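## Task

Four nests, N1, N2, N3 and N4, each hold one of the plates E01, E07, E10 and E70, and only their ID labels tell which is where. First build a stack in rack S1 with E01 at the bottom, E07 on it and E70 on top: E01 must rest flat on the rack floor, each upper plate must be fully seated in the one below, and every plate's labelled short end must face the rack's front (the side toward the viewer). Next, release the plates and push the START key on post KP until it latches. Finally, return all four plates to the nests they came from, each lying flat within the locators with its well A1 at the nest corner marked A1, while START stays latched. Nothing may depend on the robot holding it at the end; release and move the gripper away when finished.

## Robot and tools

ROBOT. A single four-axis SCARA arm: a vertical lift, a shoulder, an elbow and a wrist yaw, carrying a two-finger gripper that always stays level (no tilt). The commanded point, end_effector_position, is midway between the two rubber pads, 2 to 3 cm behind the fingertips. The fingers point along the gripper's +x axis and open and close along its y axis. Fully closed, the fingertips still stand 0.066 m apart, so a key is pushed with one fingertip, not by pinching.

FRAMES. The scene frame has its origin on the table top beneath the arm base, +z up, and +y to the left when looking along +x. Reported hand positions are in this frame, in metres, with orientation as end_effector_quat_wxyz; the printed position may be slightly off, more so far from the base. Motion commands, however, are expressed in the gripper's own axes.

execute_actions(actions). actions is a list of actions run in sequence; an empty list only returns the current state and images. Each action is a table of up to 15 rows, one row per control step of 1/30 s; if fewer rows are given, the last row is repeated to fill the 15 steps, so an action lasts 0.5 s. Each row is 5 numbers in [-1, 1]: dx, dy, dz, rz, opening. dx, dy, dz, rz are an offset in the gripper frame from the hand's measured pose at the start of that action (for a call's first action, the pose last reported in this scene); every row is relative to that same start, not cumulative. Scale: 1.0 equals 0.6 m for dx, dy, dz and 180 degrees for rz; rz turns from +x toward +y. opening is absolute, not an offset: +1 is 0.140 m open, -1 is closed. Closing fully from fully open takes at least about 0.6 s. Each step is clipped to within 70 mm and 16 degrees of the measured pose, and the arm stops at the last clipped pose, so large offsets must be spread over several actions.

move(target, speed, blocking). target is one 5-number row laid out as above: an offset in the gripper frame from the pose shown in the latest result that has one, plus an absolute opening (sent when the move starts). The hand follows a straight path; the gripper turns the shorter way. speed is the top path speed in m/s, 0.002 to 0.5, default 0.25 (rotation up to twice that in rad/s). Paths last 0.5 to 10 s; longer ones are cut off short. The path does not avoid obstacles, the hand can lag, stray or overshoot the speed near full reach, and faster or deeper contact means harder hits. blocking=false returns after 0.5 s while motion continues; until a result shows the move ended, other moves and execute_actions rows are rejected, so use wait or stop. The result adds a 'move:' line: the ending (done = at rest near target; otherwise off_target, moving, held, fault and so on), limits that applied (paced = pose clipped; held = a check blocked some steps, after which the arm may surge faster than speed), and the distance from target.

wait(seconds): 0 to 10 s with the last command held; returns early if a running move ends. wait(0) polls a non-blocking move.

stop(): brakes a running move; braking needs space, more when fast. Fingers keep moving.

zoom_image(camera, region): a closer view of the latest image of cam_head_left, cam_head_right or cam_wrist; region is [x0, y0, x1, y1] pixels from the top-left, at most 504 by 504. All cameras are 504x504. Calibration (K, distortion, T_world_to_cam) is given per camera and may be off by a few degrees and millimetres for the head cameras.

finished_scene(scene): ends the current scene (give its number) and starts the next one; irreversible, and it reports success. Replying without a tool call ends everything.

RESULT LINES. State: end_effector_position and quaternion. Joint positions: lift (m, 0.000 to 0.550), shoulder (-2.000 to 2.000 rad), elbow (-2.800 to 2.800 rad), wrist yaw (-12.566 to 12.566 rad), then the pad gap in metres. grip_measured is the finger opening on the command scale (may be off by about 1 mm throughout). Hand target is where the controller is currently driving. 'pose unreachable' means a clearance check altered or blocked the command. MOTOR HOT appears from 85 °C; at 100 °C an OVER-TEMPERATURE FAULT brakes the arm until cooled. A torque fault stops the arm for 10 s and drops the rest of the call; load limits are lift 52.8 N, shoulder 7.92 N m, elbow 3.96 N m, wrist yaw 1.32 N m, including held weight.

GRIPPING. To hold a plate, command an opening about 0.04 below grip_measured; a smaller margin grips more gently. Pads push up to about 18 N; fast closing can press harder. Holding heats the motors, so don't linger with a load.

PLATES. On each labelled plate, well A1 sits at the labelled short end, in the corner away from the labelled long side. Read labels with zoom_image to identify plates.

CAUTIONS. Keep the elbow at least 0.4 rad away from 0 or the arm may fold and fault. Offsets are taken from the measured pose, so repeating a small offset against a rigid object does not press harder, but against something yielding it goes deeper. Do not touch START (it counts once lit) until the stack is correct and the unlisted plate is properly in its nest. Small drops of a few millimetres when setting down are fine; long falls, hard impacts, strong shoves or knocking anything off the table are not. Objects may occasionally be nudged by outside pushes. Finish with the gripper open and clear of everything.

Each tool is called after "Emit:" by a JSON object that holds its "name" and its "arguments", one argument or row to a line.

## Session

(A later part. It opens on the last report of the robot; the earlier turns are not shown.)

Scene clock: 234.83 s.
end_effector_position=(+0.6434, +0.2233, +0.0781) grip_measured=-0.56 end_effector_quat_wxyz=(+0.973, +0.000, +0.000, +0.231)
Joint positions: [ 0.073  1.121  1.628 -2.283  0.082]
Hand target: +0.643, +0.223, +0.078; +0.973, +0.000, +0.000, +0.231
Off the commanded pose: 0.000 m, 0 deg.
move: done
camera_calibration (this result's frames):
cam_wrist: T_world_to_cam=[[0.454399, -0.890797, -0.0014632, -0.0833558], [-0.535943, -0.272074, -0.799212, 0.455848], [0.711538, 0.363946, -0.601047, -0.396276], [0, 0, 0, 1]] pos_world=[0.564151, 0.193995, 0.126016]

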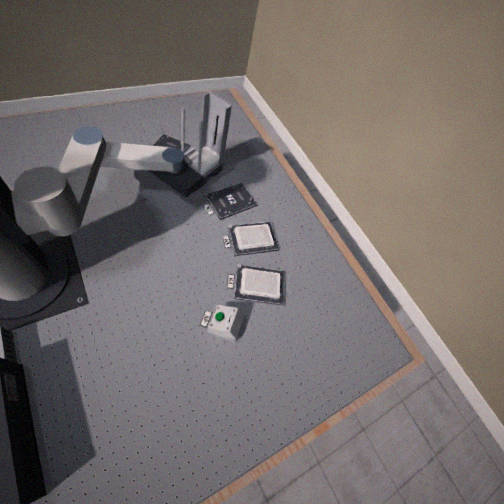

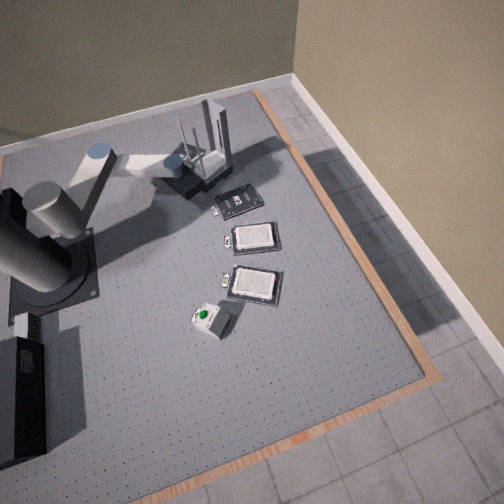

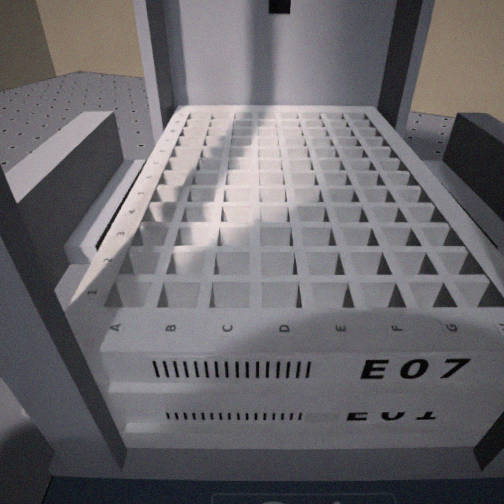

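Release and retract.

Emit:
{"name": "move", "arguments": {
  "target": [0,0,0,0,0.4],
  "speed": 0.05
}}

Emit:
{"name": "move", "arguments": {
  "target": [-0.2167,0,0,0,0.4],
  "speed": 0.25
}}

Scene clock: 237.47 s.
end_effector_position=(+0.6434, +0.2233, +0.0781) grip_measured=+0.40 end_effector_quat_wxyz=(+0.973, +0.000, +0.000, +0.231)
Joint positions: [ 0.073  1.121  1.628 -2.283  0.118]
Hand target: +0.643, +0.223, +0.078; +0.973, +0.000, +0.000, +0.231
Off the commanded pose: 0.000 m, 0 deg.
move: done
camera_calibration (this result's frames):
cam_wrist: T_world_to_cam=[[0.454391, -0.890801, -0.0014632, -0.0833511], [-0.535946, -0.272069, -0.799212, 0.455848], [0.711541, 0.363939, -0.601047, -0.396277], [0, 0, 0, 1]] pos_world=[0.564151, 0.193994, 0.126016]

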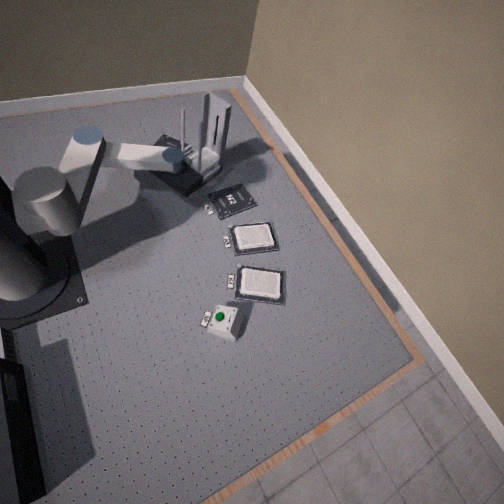

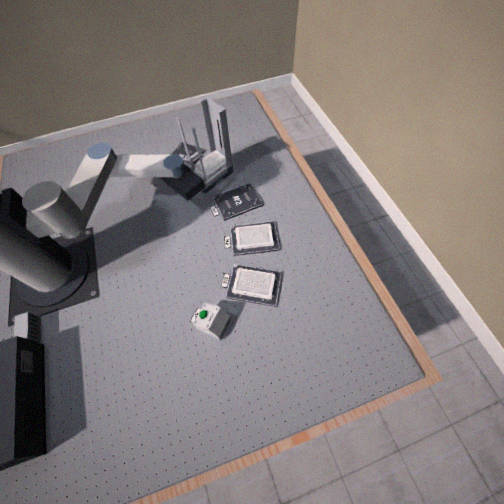

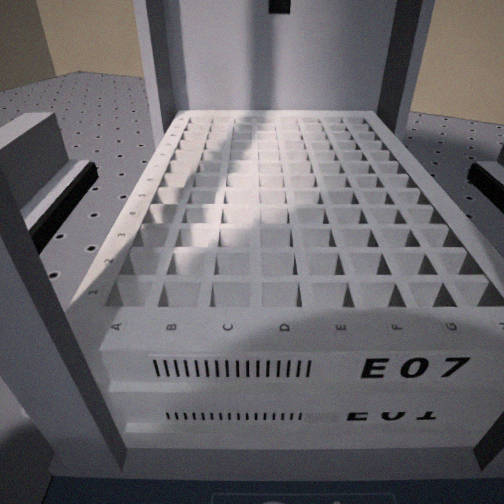

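Scene clock: 238.37 s.
end_effector_position=(+0.5273, +0.1647, +0.0781) grip_measured=+0.40 end_effector_quat_wxyz=(+0.973, +0.000, +0.000, +0.231)
Joint positions: [ 0.073  1.356  0.988 -1.878  0.118]
Hand target: +0.527, +0.165, +0.078; +0.973, +0.000, +0.000, +0.231
Off the commanded pose: 0.000 m, 0 deg.
move: done
camera_calibration (this result's frames):
cam_wrist: T_world_to_cam=[[0.454116, -0.890941, -0.0014632, -0.08255], [-0.53603, -0.271904, -0.799212, 0.377664], [0.711653, 0.363719, -0.601047, -0.292328], [0, 0, 0, 1]] pos_world=[0.447963, 0.135467, 0.12601]

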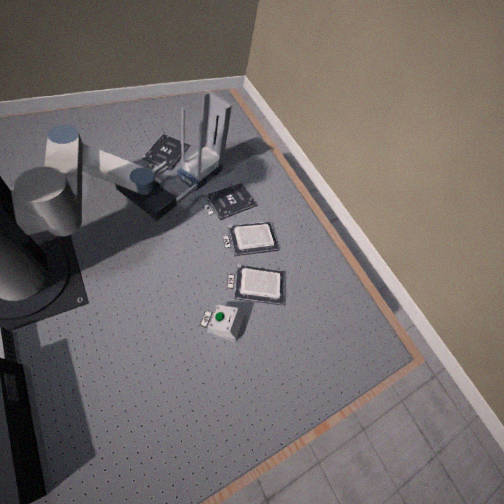

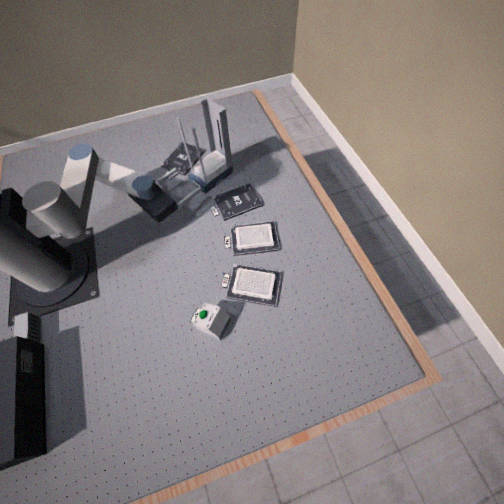

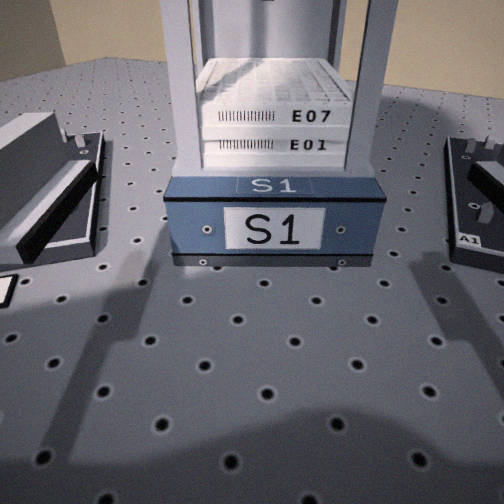

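Emit:
{"name": "move", "arguments": {
  "target": [0.0390,-0.5515,-0.0468,-0.2176,-0.15],
  "speed": 0.35
}}

Scene clock: 247.37 s.
end_effector_position=(+0.6970, -0.1203, +0.0501) grip_measured=-0.15 end_effector_quat_wxyz=(+0.994, +0.000, +0.000, -0.109)
Joint positions: [ 0.045  0.413  1.724 -2.355  0.097]
Hand target: +0.697, -0.120, +0.050; +0.994, +0.000, +0.000, -0.109
Off the commanded pose: 0.000 m, 0 deg.
move: done
camera_calibration (this result's frames):
cam_wrist: T_world_to_cam=[[-0.210537, -0.977585, -0.0014632, 0.0392548], [-0.58733, 0.127686, -0.799212, 0.452538], [0.781485, -0.167405, -0.601047, -0.438852], [0, 0, 0, 1]] pos_world=[0.61701, -0.0928739, 0.0979608]

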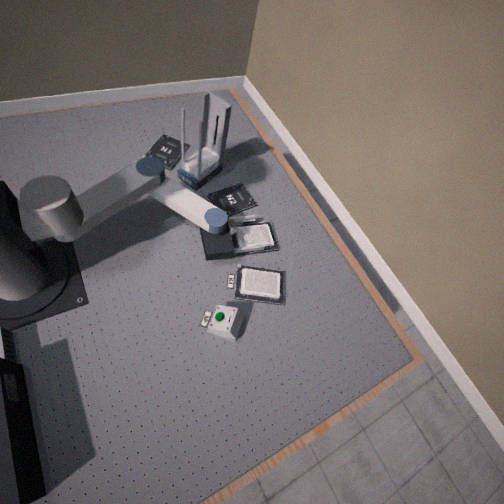

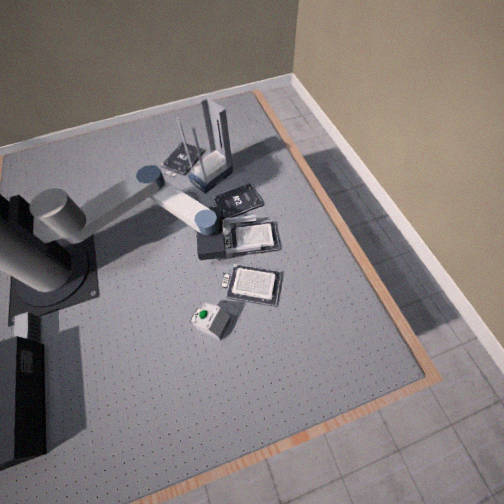

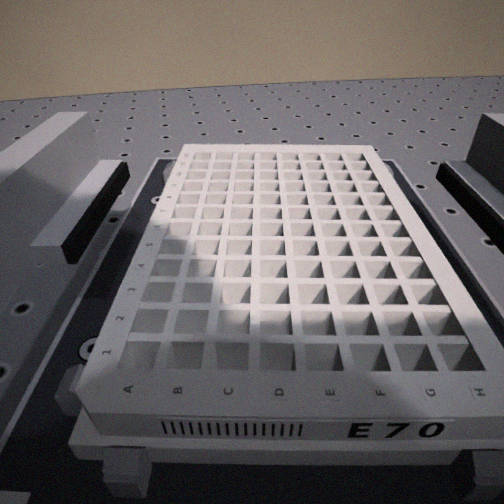

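Emit:
{"name": "move", "arguments": {
  "target": [-0.0042,-0.0007,-0.0243,-0.0043,-0.15],
  "speed": 0.03
}}

Scene clock: 255.70 s.
end_effector_position=(+0.6945, -0.1201, +0.0354) grip_measured=-0.15 end_effector_quat_wxyz=(+0.993, +0.000, +0.000, -0.115)
Joint positions: [ 0.03   0.423  1.709 -2.363  0.097]
Hand target: +0.694, -0.120, +0.035; +0.993, +0.000, +0.000, -0.115
Off the commanded pose: 0.000 m, 0 deg.
move: done
camera_calibration (this result's frames):
cam_wrist: T_world_to_cam=[[-0.223437, -0.974717, -0.0014632, 0.0481489], [-0.585591, 0.135436, -0.799212, 0.439057], [0.779204, -0.177716, -0.601047, -0.445315], [0, 0, 0, 1]] pos_world=[0.614857, -0.0916723, 0.0833143]

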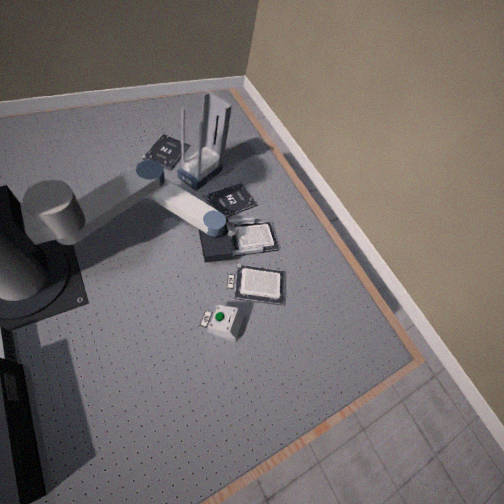

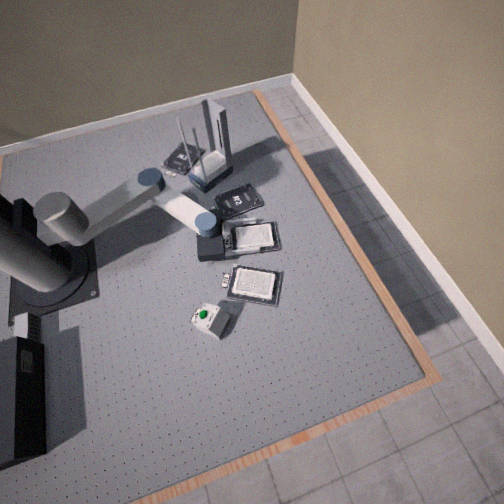

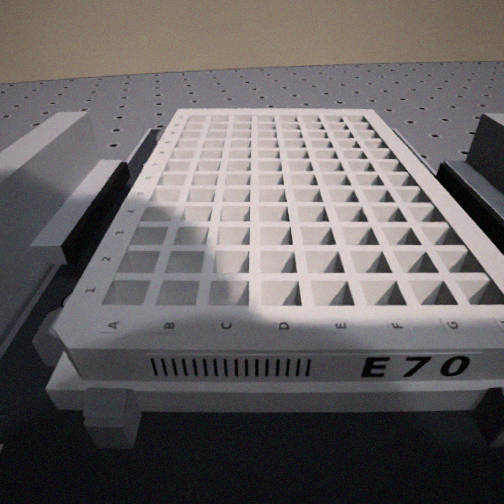

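Emit:
{"name": "execute_actions", "arguments": {
  "actions": [
    [[0,0,0,0,-0.5]],
    [[0,0,0,0,-0.61]]
  ]
}}

Emit:
{"name": "move", "arguments": {
  "target": [0,0,0.491,0,-0.61],
  "speed": 0.25
}}

Scene clock: 258.90 s.
end_effector_position=(+0.6945, -0.1201, +0.0354) grip_measured=-0.56 end_effector_quat_wxyz=(+0.993, +0.000, +0.000, -0.115)
Joint positions: [ 0.03   0.423  1.709 -2.363  0.082]
Hand target: +0.694, -0.120, +0.035; +0.993, +0.000, +0.000, -0.115
Off the commanded pose: 0.000 m, 0 deg.
camera_calibration (this result's frames):
cam_wrist: T_world_to_cam=[[-0.223425, -0.97472, -0.0014632, 0.0481434], [-0.585593, 0.135429, -0.799212, 0.439058], [0.779206, -0.177707, -0.601047, -0.445316], [0, 0, 0, 1]] pos_world=[0.614859, -0.0916705, 0.0833152]

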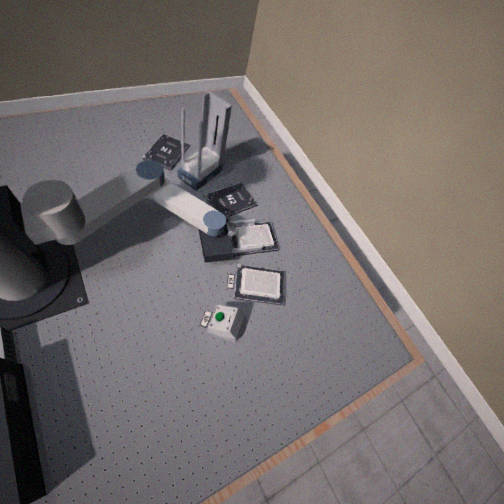

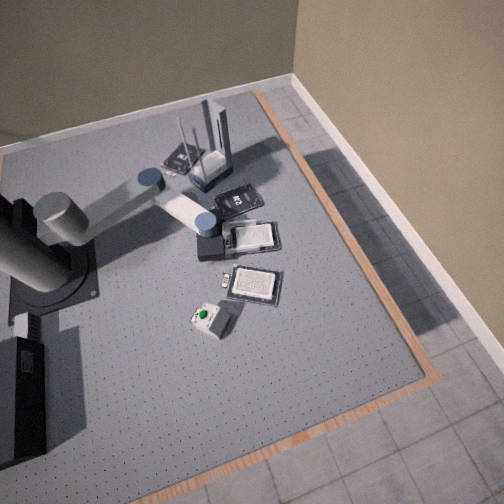

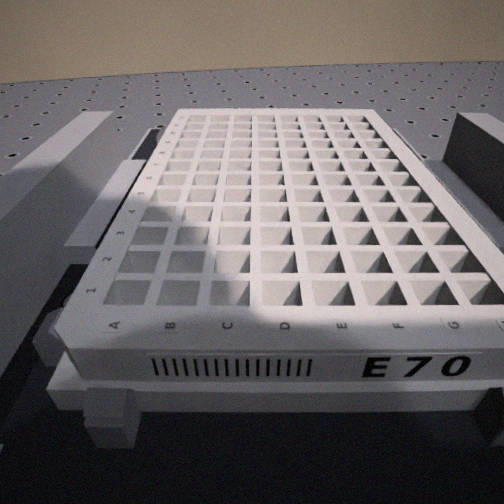

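Scene clock: 260.50 s.
end_effector_position=(+0.6945, -0.1201, +0.3301) grip_measured=-0.56 end_effector_quat_wxyz=(+0.993, +0.000, +0.000, -0.115)
Joint positions: [ 0.325  0.423  1.71  -2.363  0.082]
Hand target: +0.694, -0.120, +0.330; +0.993, +0.000, +0.000, -0.115
Off the commanded pose: 0.000 m, 0 deg.
move: done
camera_calibration (this result's frames):
cam_wrist: T_world_to_cam=[[-0.223382, -0.97473, -0.0014632, 0.0485543], [-0.585599, 0.135404, -0.799212, 0.674556], [0.779214, -0.177673, -0.601047, -0.268223], [0, 0, 0, 1]] pos_world=[0.614868, -0.091666, 0.377969]

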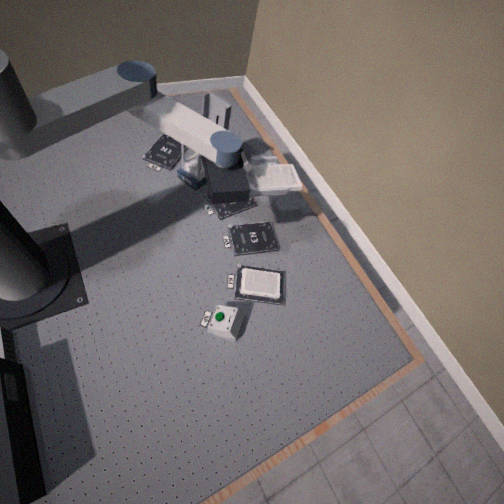

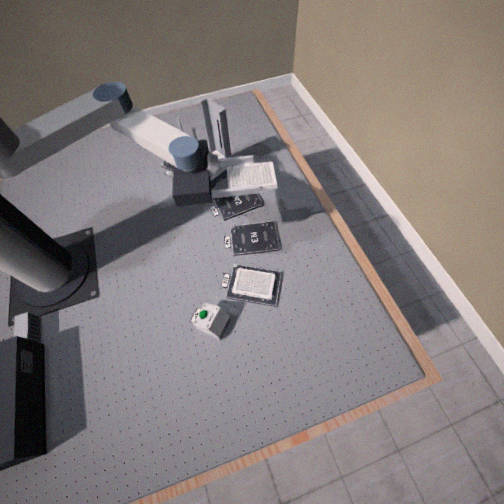

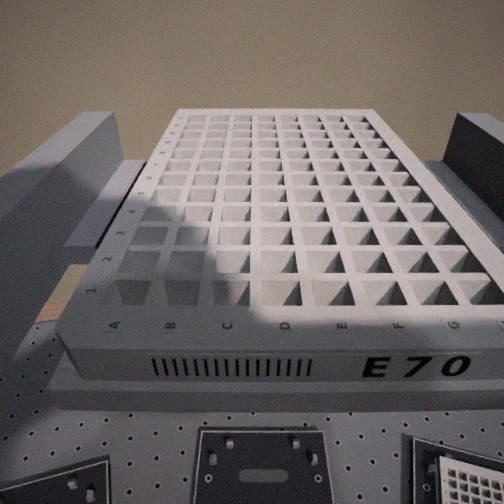

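Emit:
{"name": "move", "arguments": {
  "target": [-0.21375,0.53783,0,0.22192,-0.61],
  "speed": 0.25
}}

Scene clock: 269.23 s.
end_effector_position=(+0.6432, +0.2234, +0.3301) grip_measured=-0.56 end_effector_quat_wxyz=(+0.973, +0.000, +0.000, +0.231)
Joint positions: [ 0.325  1.122  1.627 -2.282  0.082]
Hand target: +0.643, +0.223, +0.330; +0.973, +0.000, +0.000, +0.231
Off the commanded pose: 0.000 m, 0 deg.
move: done
camera_calibration (this result's frames):
cam_wrist: T_world_to_cam=[[0.455145, -0.890416, -0.0014632, -0.083295], [-0.535715, -0.272523, -0.799212, 0.657085], [0.711233, 0.364541, -0.601047, -0.244674], [0, 0, 0, 1]] pos_world=[0.563942, 0.194097, 0.377968]

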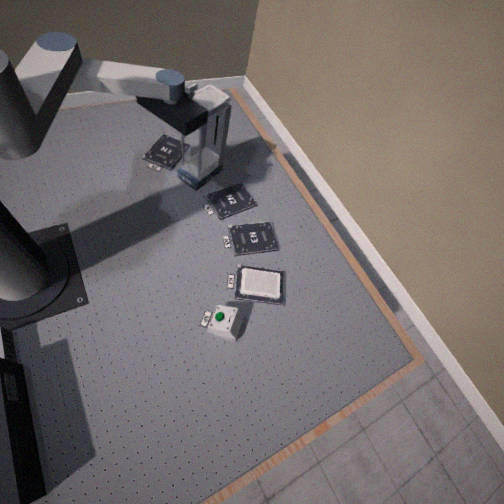

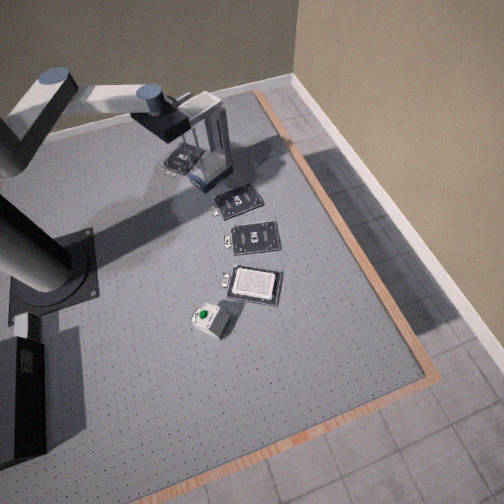

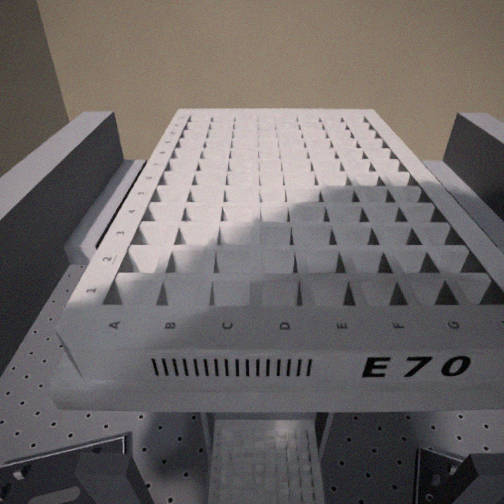

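Emit:
{"name": "move", "arguments": {
  "target": [0.00065,-0.0003,-0.0202,0,-0.61],
  "speed": 0.03
}}

Emit:
{"name": "move", "arguments": {
  "target": [0,0,-0.012,0,-0.61],
  "speed": 0.012
}}

Scene clock: 272.53 s.
end_effector_position=(+0.6436, +0.2235, +0.3179) grip_measured=-0.56 end_effector_quat_wxyz=(+0.973, +0.000, +0.000, +0.232)
Joint positions: [ 0.313  1.121  1.629 -2.282  0.082]
Hand target: +0.644, +0.223, +0.318; +0.973, +0.000, +0.000, +0.231
Off the commanded pose: 0.000 m, 0 deg.
move: done
camera_calibration (this result's frames):
cam_wrist: T_world_to_cam=[[0.455368, -0.890302, -0.0014632, -0.0835954], [-0.535647, -0.272657, -0.799212, 0.647541], [0.711141, 0.36472, -0.601047, -0.252272], [0, 0, 0, 1]] pos_world=[0.564321, 0.19414, 0.365773]

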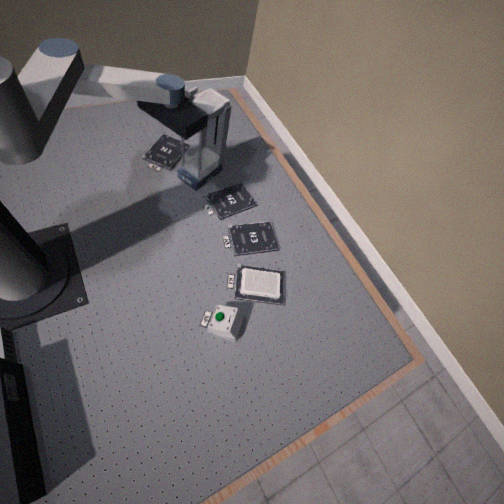

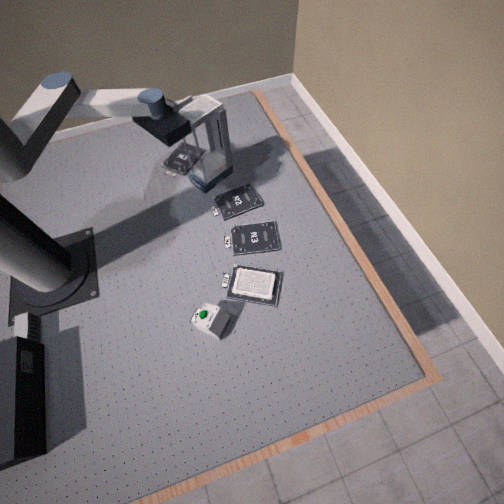

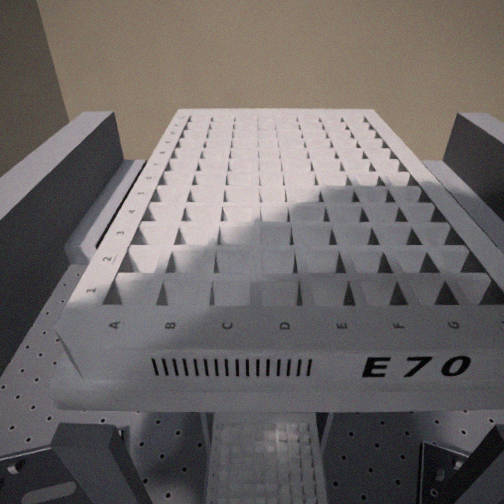

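Scene clock: 273.37 s.
end_effector_position=(+0.6436, +0.2235, +0.3107) grip_measured=-0.56 end_effector_quat_wxyz=(+0.973, +0.000, +0.000, +0.232)
Joint positions: [ 0.306  1.121  1.629 -2.282  0.082]
Hand target: +0.644, +0.224, +0.311; +0.973, +0.000, +0.000, +0.232
Off the commanded pose: 0.000 m, 0 deg.
move: done
camera_calibration (this result's frames):
cam_wrist: T_world_to_cam=[[0.45538, -0.890296, -0.0014632, -0.083608], [-0.535644, -0.272664, -0.799212, 0.641778], [0.711137, 0.364729, -0.601047, -0.256605], [0, 0, 0, 1]] pos_world=[0.564319, 0.194145, 0.358563]

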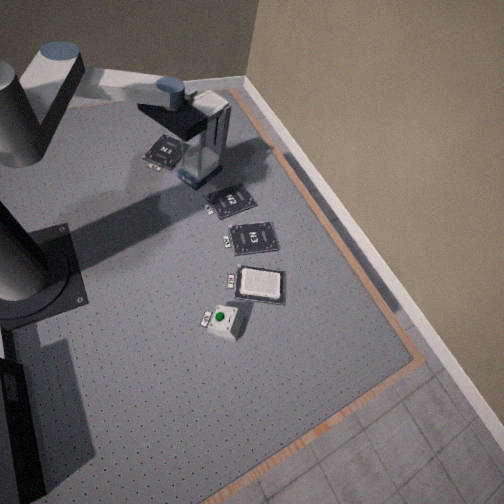

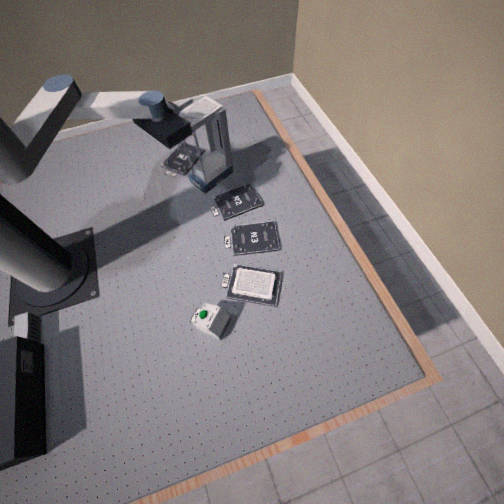

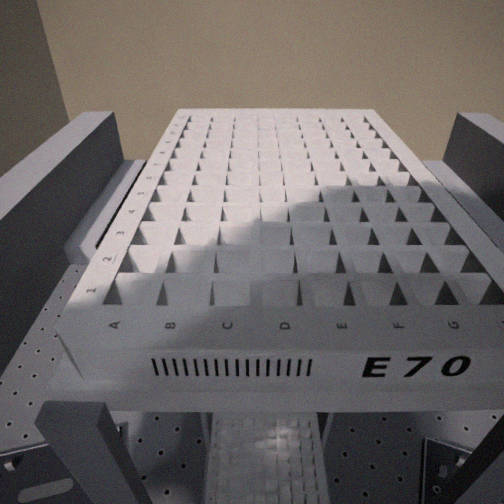

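Emit:
{"name": "move", "arguments": {
  "target": [0,0,-0.3512,0,-0.61],
  "speed": 0.15
}}

Emit:
{"name": "move", "arguments": {
  "target": [0,0,-0.0153,0,-0.61],
  "speed": 0.01
}}

Emit:
{"name": "move", "arguments": {
  "target": [0,0,0,0,0.4],
  "speed": 0.05
}}

Emit:
{"name": "move", "arguments": {
  "target": [-0.2167,0,0,0,0.4],
  "speed": 0.25
}}

Scene clock: 278.03 s.
end_effector_position=(+0.6436, +0.2235, +0.0999) grip_measured=-0.56 end_effector_quat_wxyz=(+0.973, +0.000, +0.000, +0.232)
Joint positions: [ 0.095  1.121  1.629 -2.282  0.082]
Hand target: +0.644, +0.224, +0.100; +0.973, +0.000, +0.000, +0.232
Off the commanded pose: 0.000 m, 0 deg.
move: done
camera_calibration (this result's frames):
cam_wrist: T_world_to_cam=[[0.455341, -0.890316, -0.0014632, -0.0839005], [-0.535656, -0.272641, -0.799212, 0.473303], [0.711153, 0.364698, -0.601047, -0.383303], [0, 0, 0, 1]] pos_world=[0.564318, 0.194133, 0.147763]

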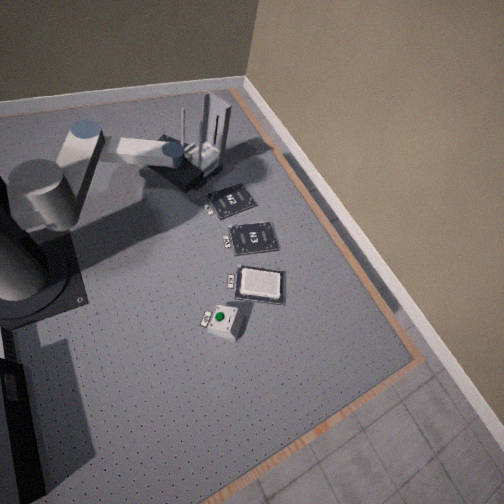

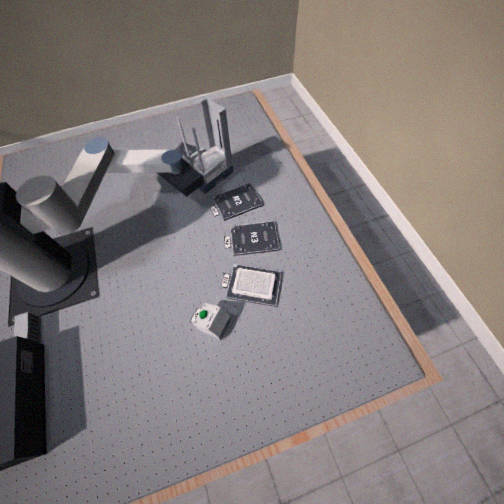

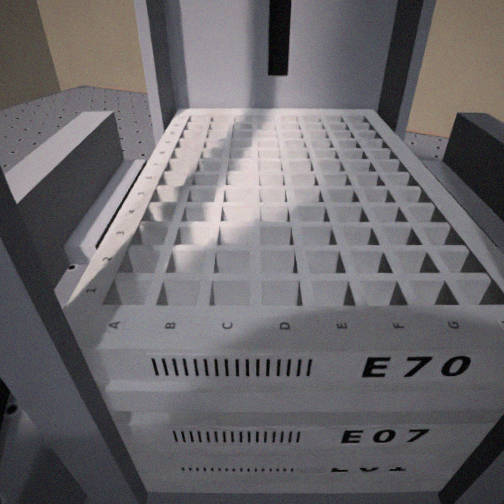

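Scene clock: 279.17 s.
end_effector_position=(+0.6436, +0.2235, +0.0907) grip_measured=-0.56 end_effector_quat_wxyz=(+0.973, +0.000, +0.000, +0.232)
Joint positions: [ 0.086  1.121  1.629 -2.282  0.082]
Hand target: +0.644, +0.224, +0.091; +0.973, +0.000, +0.000, +0.232
Off the commanded pose: 0.000 m, 0 deg.
move: done
camera_calibration (this result's frames):
cam_wrist: T_world_to_cam=[[0.455341, -0.890316, -0.0014632, -0.0839139], [-0.535656, -0.272641, -0.799212, 0.465964], [0.711153, 0.364698, -0.601047, -0.388822], [0, 0, 0, 1]] pos_world=[0.564318, 0.194133, 0.138581]

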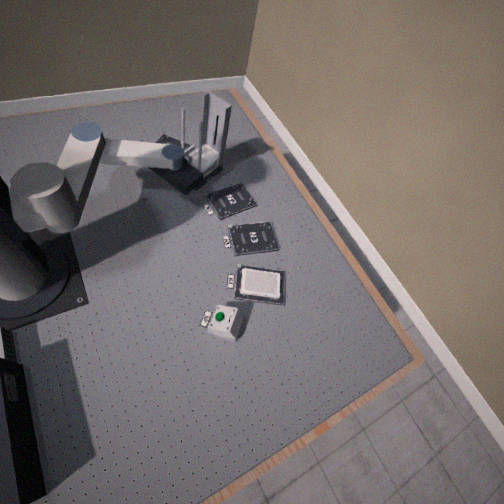

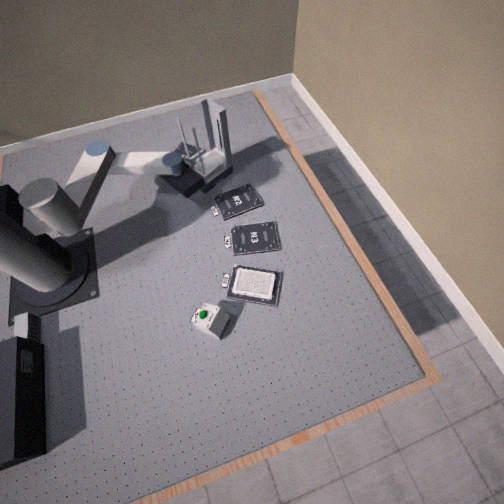

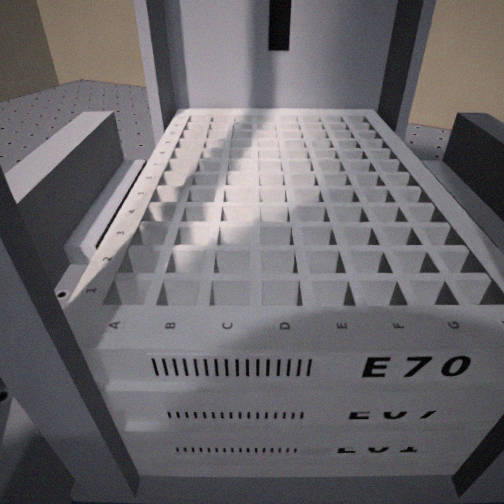

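Scene clock: 279.70 s.
end_effector_position=(+0.6436, +0.2235, +0.0907) grip_measured=+0.40 end_effector_quat_wxyz=(+0.973, +0.000, +0.000, +0.232)
Joint positions: [ 0.086  1.121  1.629 -2.282  0.118]
Hand target: +0.644, +0.224, +0.091; +0.973, +0.000, +0.000, +0.232
Off the commanded pose: 0.000 m, 0 deg.
move: done
camera_calibration (this result's frames):
cam_wrist: T_world_to_cam=[[0.455344, -0.890315, -0.0014632, -0.0839157], [-0.535655, -0.272642, -0.799212, 0.465964], [0.711151, 0.3647, -0.601047, -0.388822], [0, 0, 0, 1]] pos_world=[0.564318, 0.194134, 0.138581]

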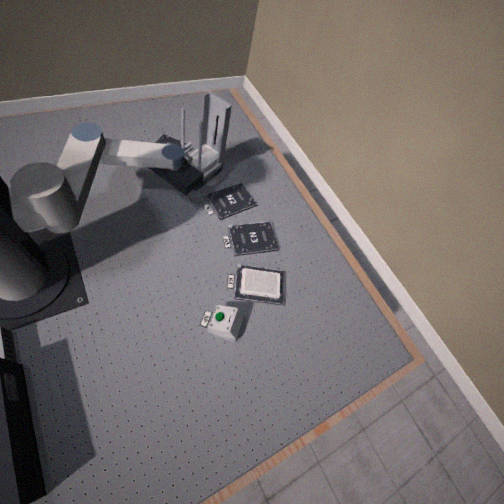

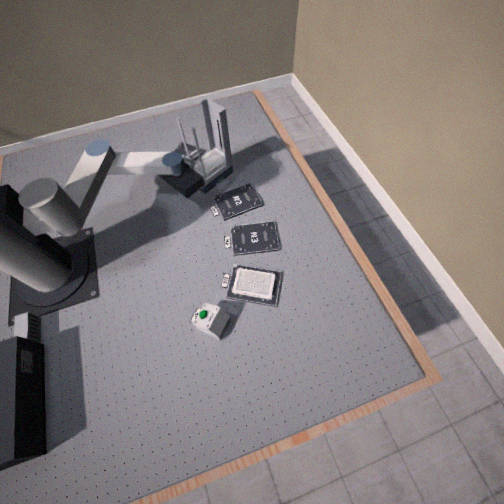

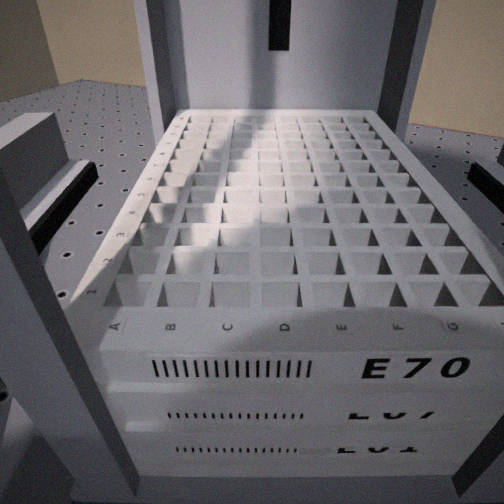

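Scene clock: 280.60 s.
end_effector_position=(+0.5275, +0.1648, +0.0907) grip_measured=+0.40 end_effector_quat_wxyz=(+0.973, +0.000, +0.000, +0.231)
Joint positions: [ 0.086  1.356  0.989 -1.877  0.118]
Hand target: +0.527, +0.165, +0.091; +0.973, +0.000, +0.000, +0.232
Off the commanded pose: 0.000 m, 0 deg.
move: done
camera_calibration (this result's frames):
cam_wrist: T_world_to_cam=[[0.455066, -0.890456, -0.0014632, -0.0831137], [-0.535739, -0.272476, -0.799212, 0.38778], [0.711265, 0.364479, -0.601047, -0.284874], [0, 0, 0, 1]] pos_world=[0.448192, 0.135482, 0.138574]

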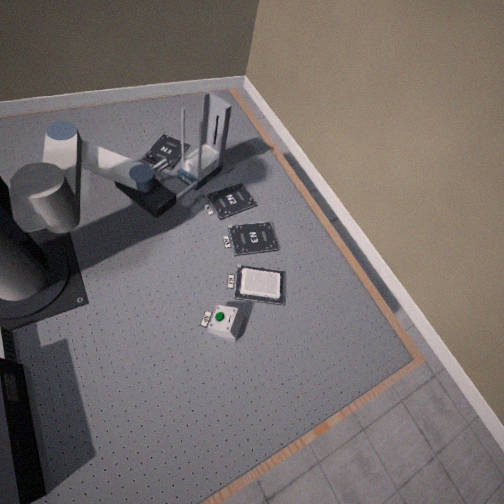

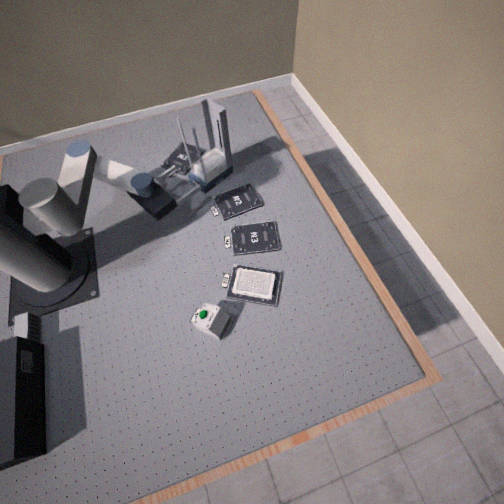

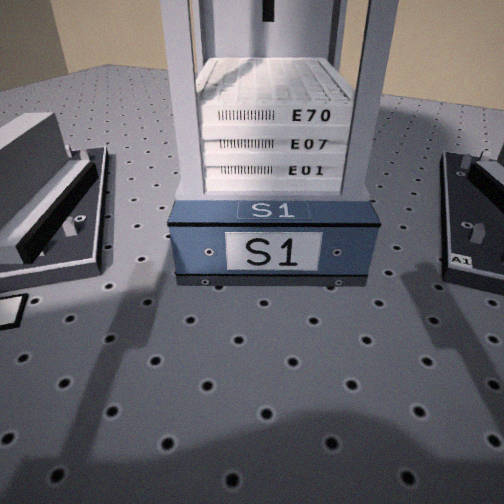

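Emit:
{"name": "move", "arguments": {
  "target": [-0.554,-0.5646,0.0322,-0.4263,-1.0],
  "speed": 0.35
}}

Scene clock: 290.07 s.
end_effector_position=(+0.3834, -0.2872, +0.1099) grip_measured=-0.99 end_effector_quat_wxyz=(+0.906, +0.000, +0.000, -0.422)
Joint positions: [ 0.105 -0.009  0.841 -1.704  0.066]
Hand target: +0.383, -0.287, +0.110; +0.906, +0.000, +0.000, -0.422
Off the commanded pose: 0.000 m, 0 deg.
move: done
camera_calibration (this result's frames):
cam_wrist: T_world_to_cam=[[-0.762137, -0.647414, -0.0014632, 0.116477], [-0.388236, 0.458838, -0.799212, 0.356335], [0.518093, -0.608541, -0.601047, -0.211482], [0, 0, 0, 1]] pos_world=[0.336681, -0.216787, 0.157847]

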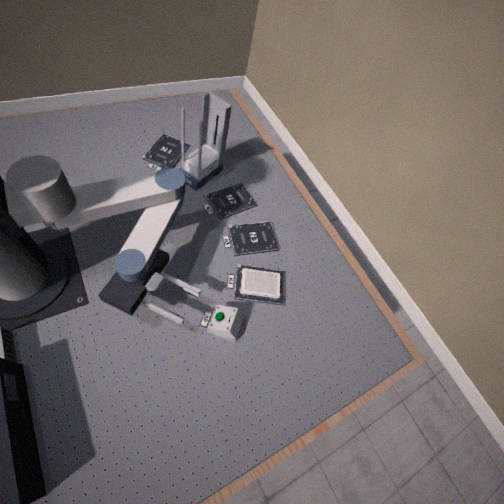

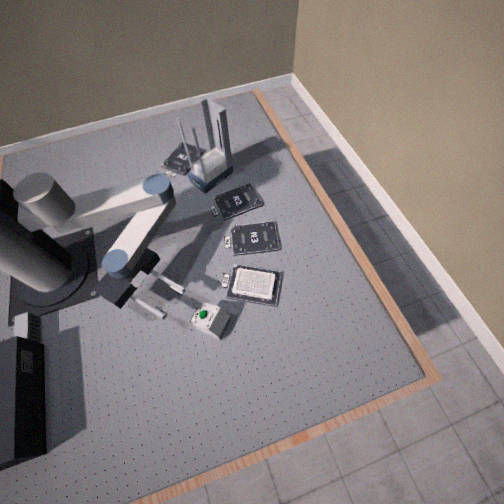

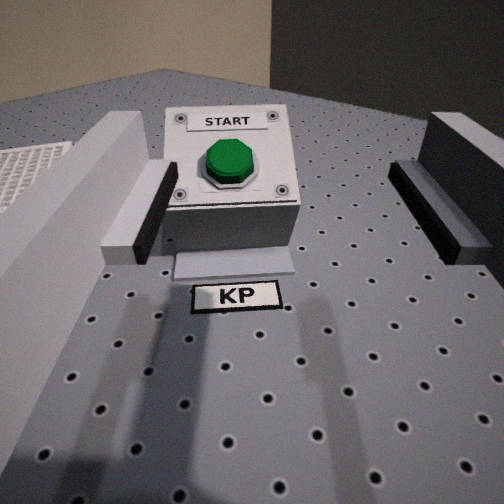

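Emit:
{"name": "zoom_image", "arguments": {
  "camera": "cam_wrist",
  "region": [150, 95, 318, 295]
}}

Emit:
{"name": "zoom_image", "arguments": {
  "camera": "cam_head_left",
  "region": [190, 250, 310, 350]
}}

Region (150, 95, 318, 295) of cam_wrist's 504x504 image, scaled by 2.520, with more detail than that image has; it fills the left 423 columns of this view, and the rest is white.

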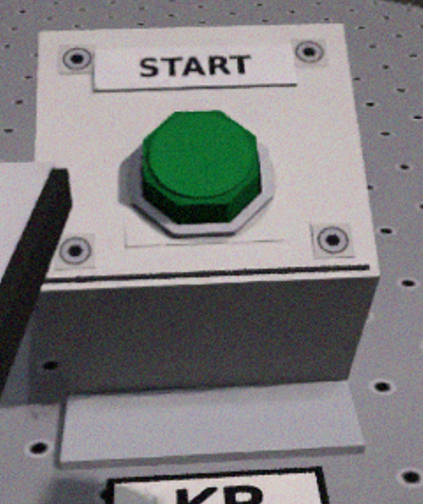

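Region (190, 250, 310, 350) of cam_head_left's 504x504 image, scaled by 4.200, with more detail than that image has.

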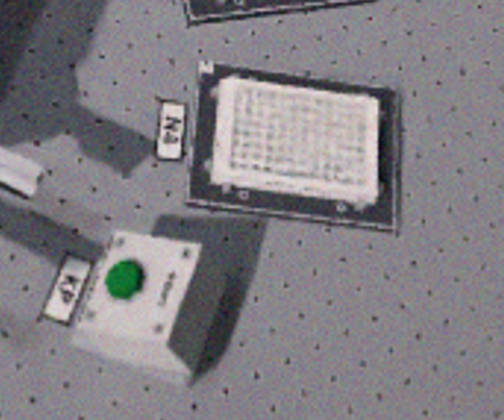

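Emit:
{"name": "move", "arguments": {
  "target": [0.1595,-0.0341,-0.0365,0.0278,-1.0],
  "speed": 0.15
}}

Scene clock: 317.20 s.
end_effector_position=(+0.4295, -0.3735, +0.0882) grip_measured=-0.99 end_effector_quat_wxyz=(+0.924, +0.000, +0.000, -0.382)
Joint positions: [ 0.083 -0.235  1.296 -1.845  0.066]
Hand target: +0.429, -0.374, +0.088; +0.924, +0.000, +0.000, -0.382
Off the commanded pose: 0.000 m, 0 deg.
move: done
camera_calibration (this result's frames):
cam_wrist: T_world_to_cam=[[-0.701851, -0.712322, -0.0014632, 0.045539], [-0.42732, 0.422679, -0.799212, 0.399673], [0.569915, -0.560303, -0.601047, -0.30519], [0, 0, 0, 1]] pos_world=[0.376682, -0.307494, 0.136057]

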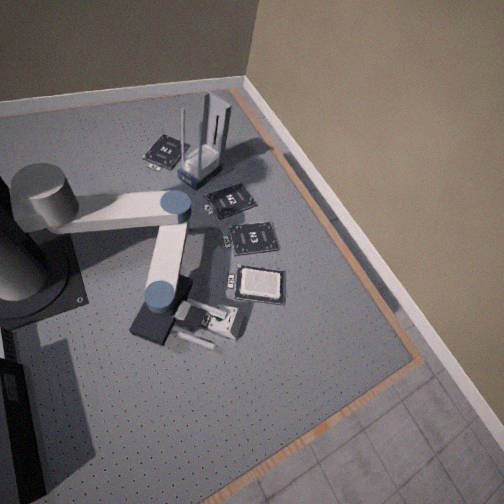

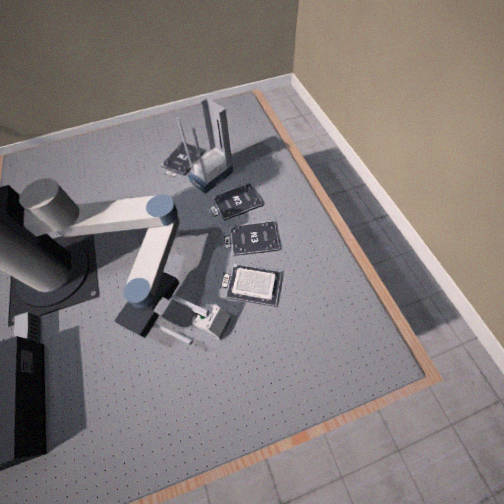

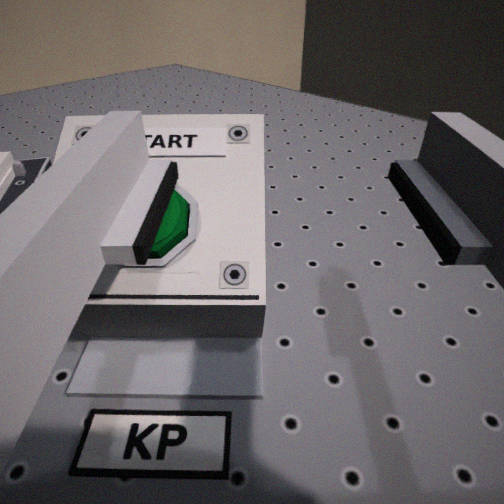

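Emit:
{"name": "move", "arguments": {
  "target": [-0.03,0,0.004,0,-1.0],
  "speed": 0.03
}}

Scene clock: 327.03 s.
end_effector_position=(+0.4166, -0.3608, +0.0905) grip_measured=-0.99 end_effector_quat_wxyz=(+0.924, +0.000, +0.000, -0.382)
Joint positions: [ 0.086 -0.219  1.213 -1.778  0.066]
Hand target: +0.417, -0.361, +0.091; +0.924, +0.000, +0.000, -0.382
Off the commanded pose: 0.000 m, 0 deg.
move: done
camera_calibration (this result's frames):
cam_wrist: T_world_to_cam=[[-0.702268, -0.711911, -0.0014632, 0.045826], [-0.427072, 0.42293, -0.799212, 0.390688], [0.569587, -0.560637, -0.601047, -0.289328], [0, 0, 0, 1]] pos_world=[0.363831, -0.294817, 0.13841]

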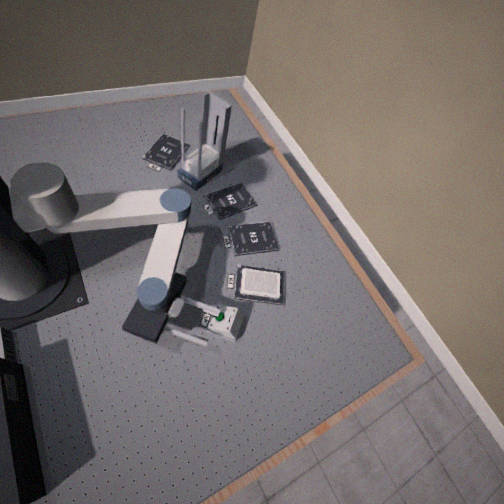

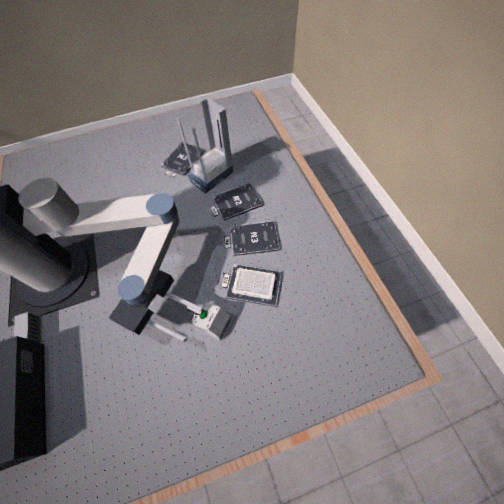

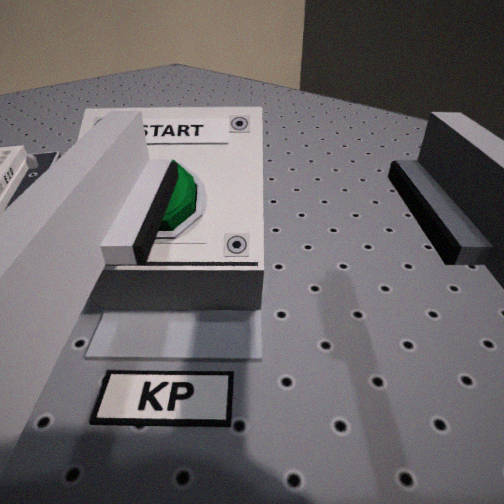

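Emit:
{"name": "move", "arguments": {
  "target": [0.01,0,-0.012,0,-1.0],
  "speed": 0.01
}}

Scene clock: 331.70 s.
end_effector_position=(+0.4206, -0.3648, +0.0834) grip_measured=-0.99 end_effector_quat_wxyz=(+0.924, +0.000, +0.000, -0.382)
Joint positions: [ 0.078 -0.224  1.239 -1.799  0.066]
Hand target: +0.421, -0.365, +0.083; +0.924, +0.000, +0.000, -0.382
Off the commanded pose: 0.000 m, 0 deg.
move: done
camera_calibration (this result's frames):
cam_wrist: T_world_to_cam=[[-0.701874, -0.7123, -0.0014632, 0.0455034], [-0.427306, 0.422693, -0.799212, 0.388435], [0.569897, -0.560321, -0.601047, -0.298089], [0, 0, 0, 1]] pos_world=[0.367798, -0.298802, 0.131343]

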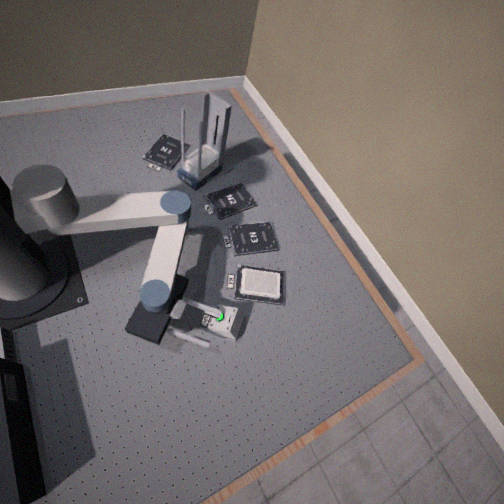

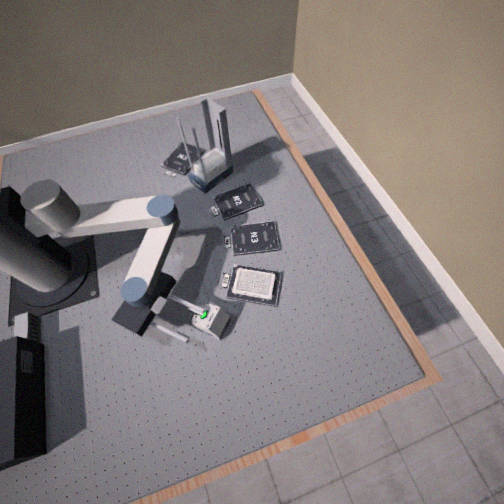

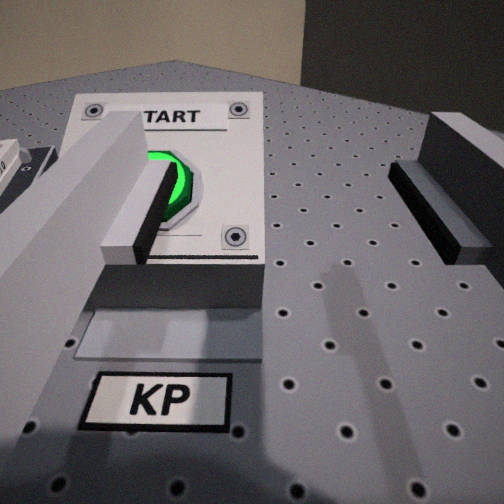

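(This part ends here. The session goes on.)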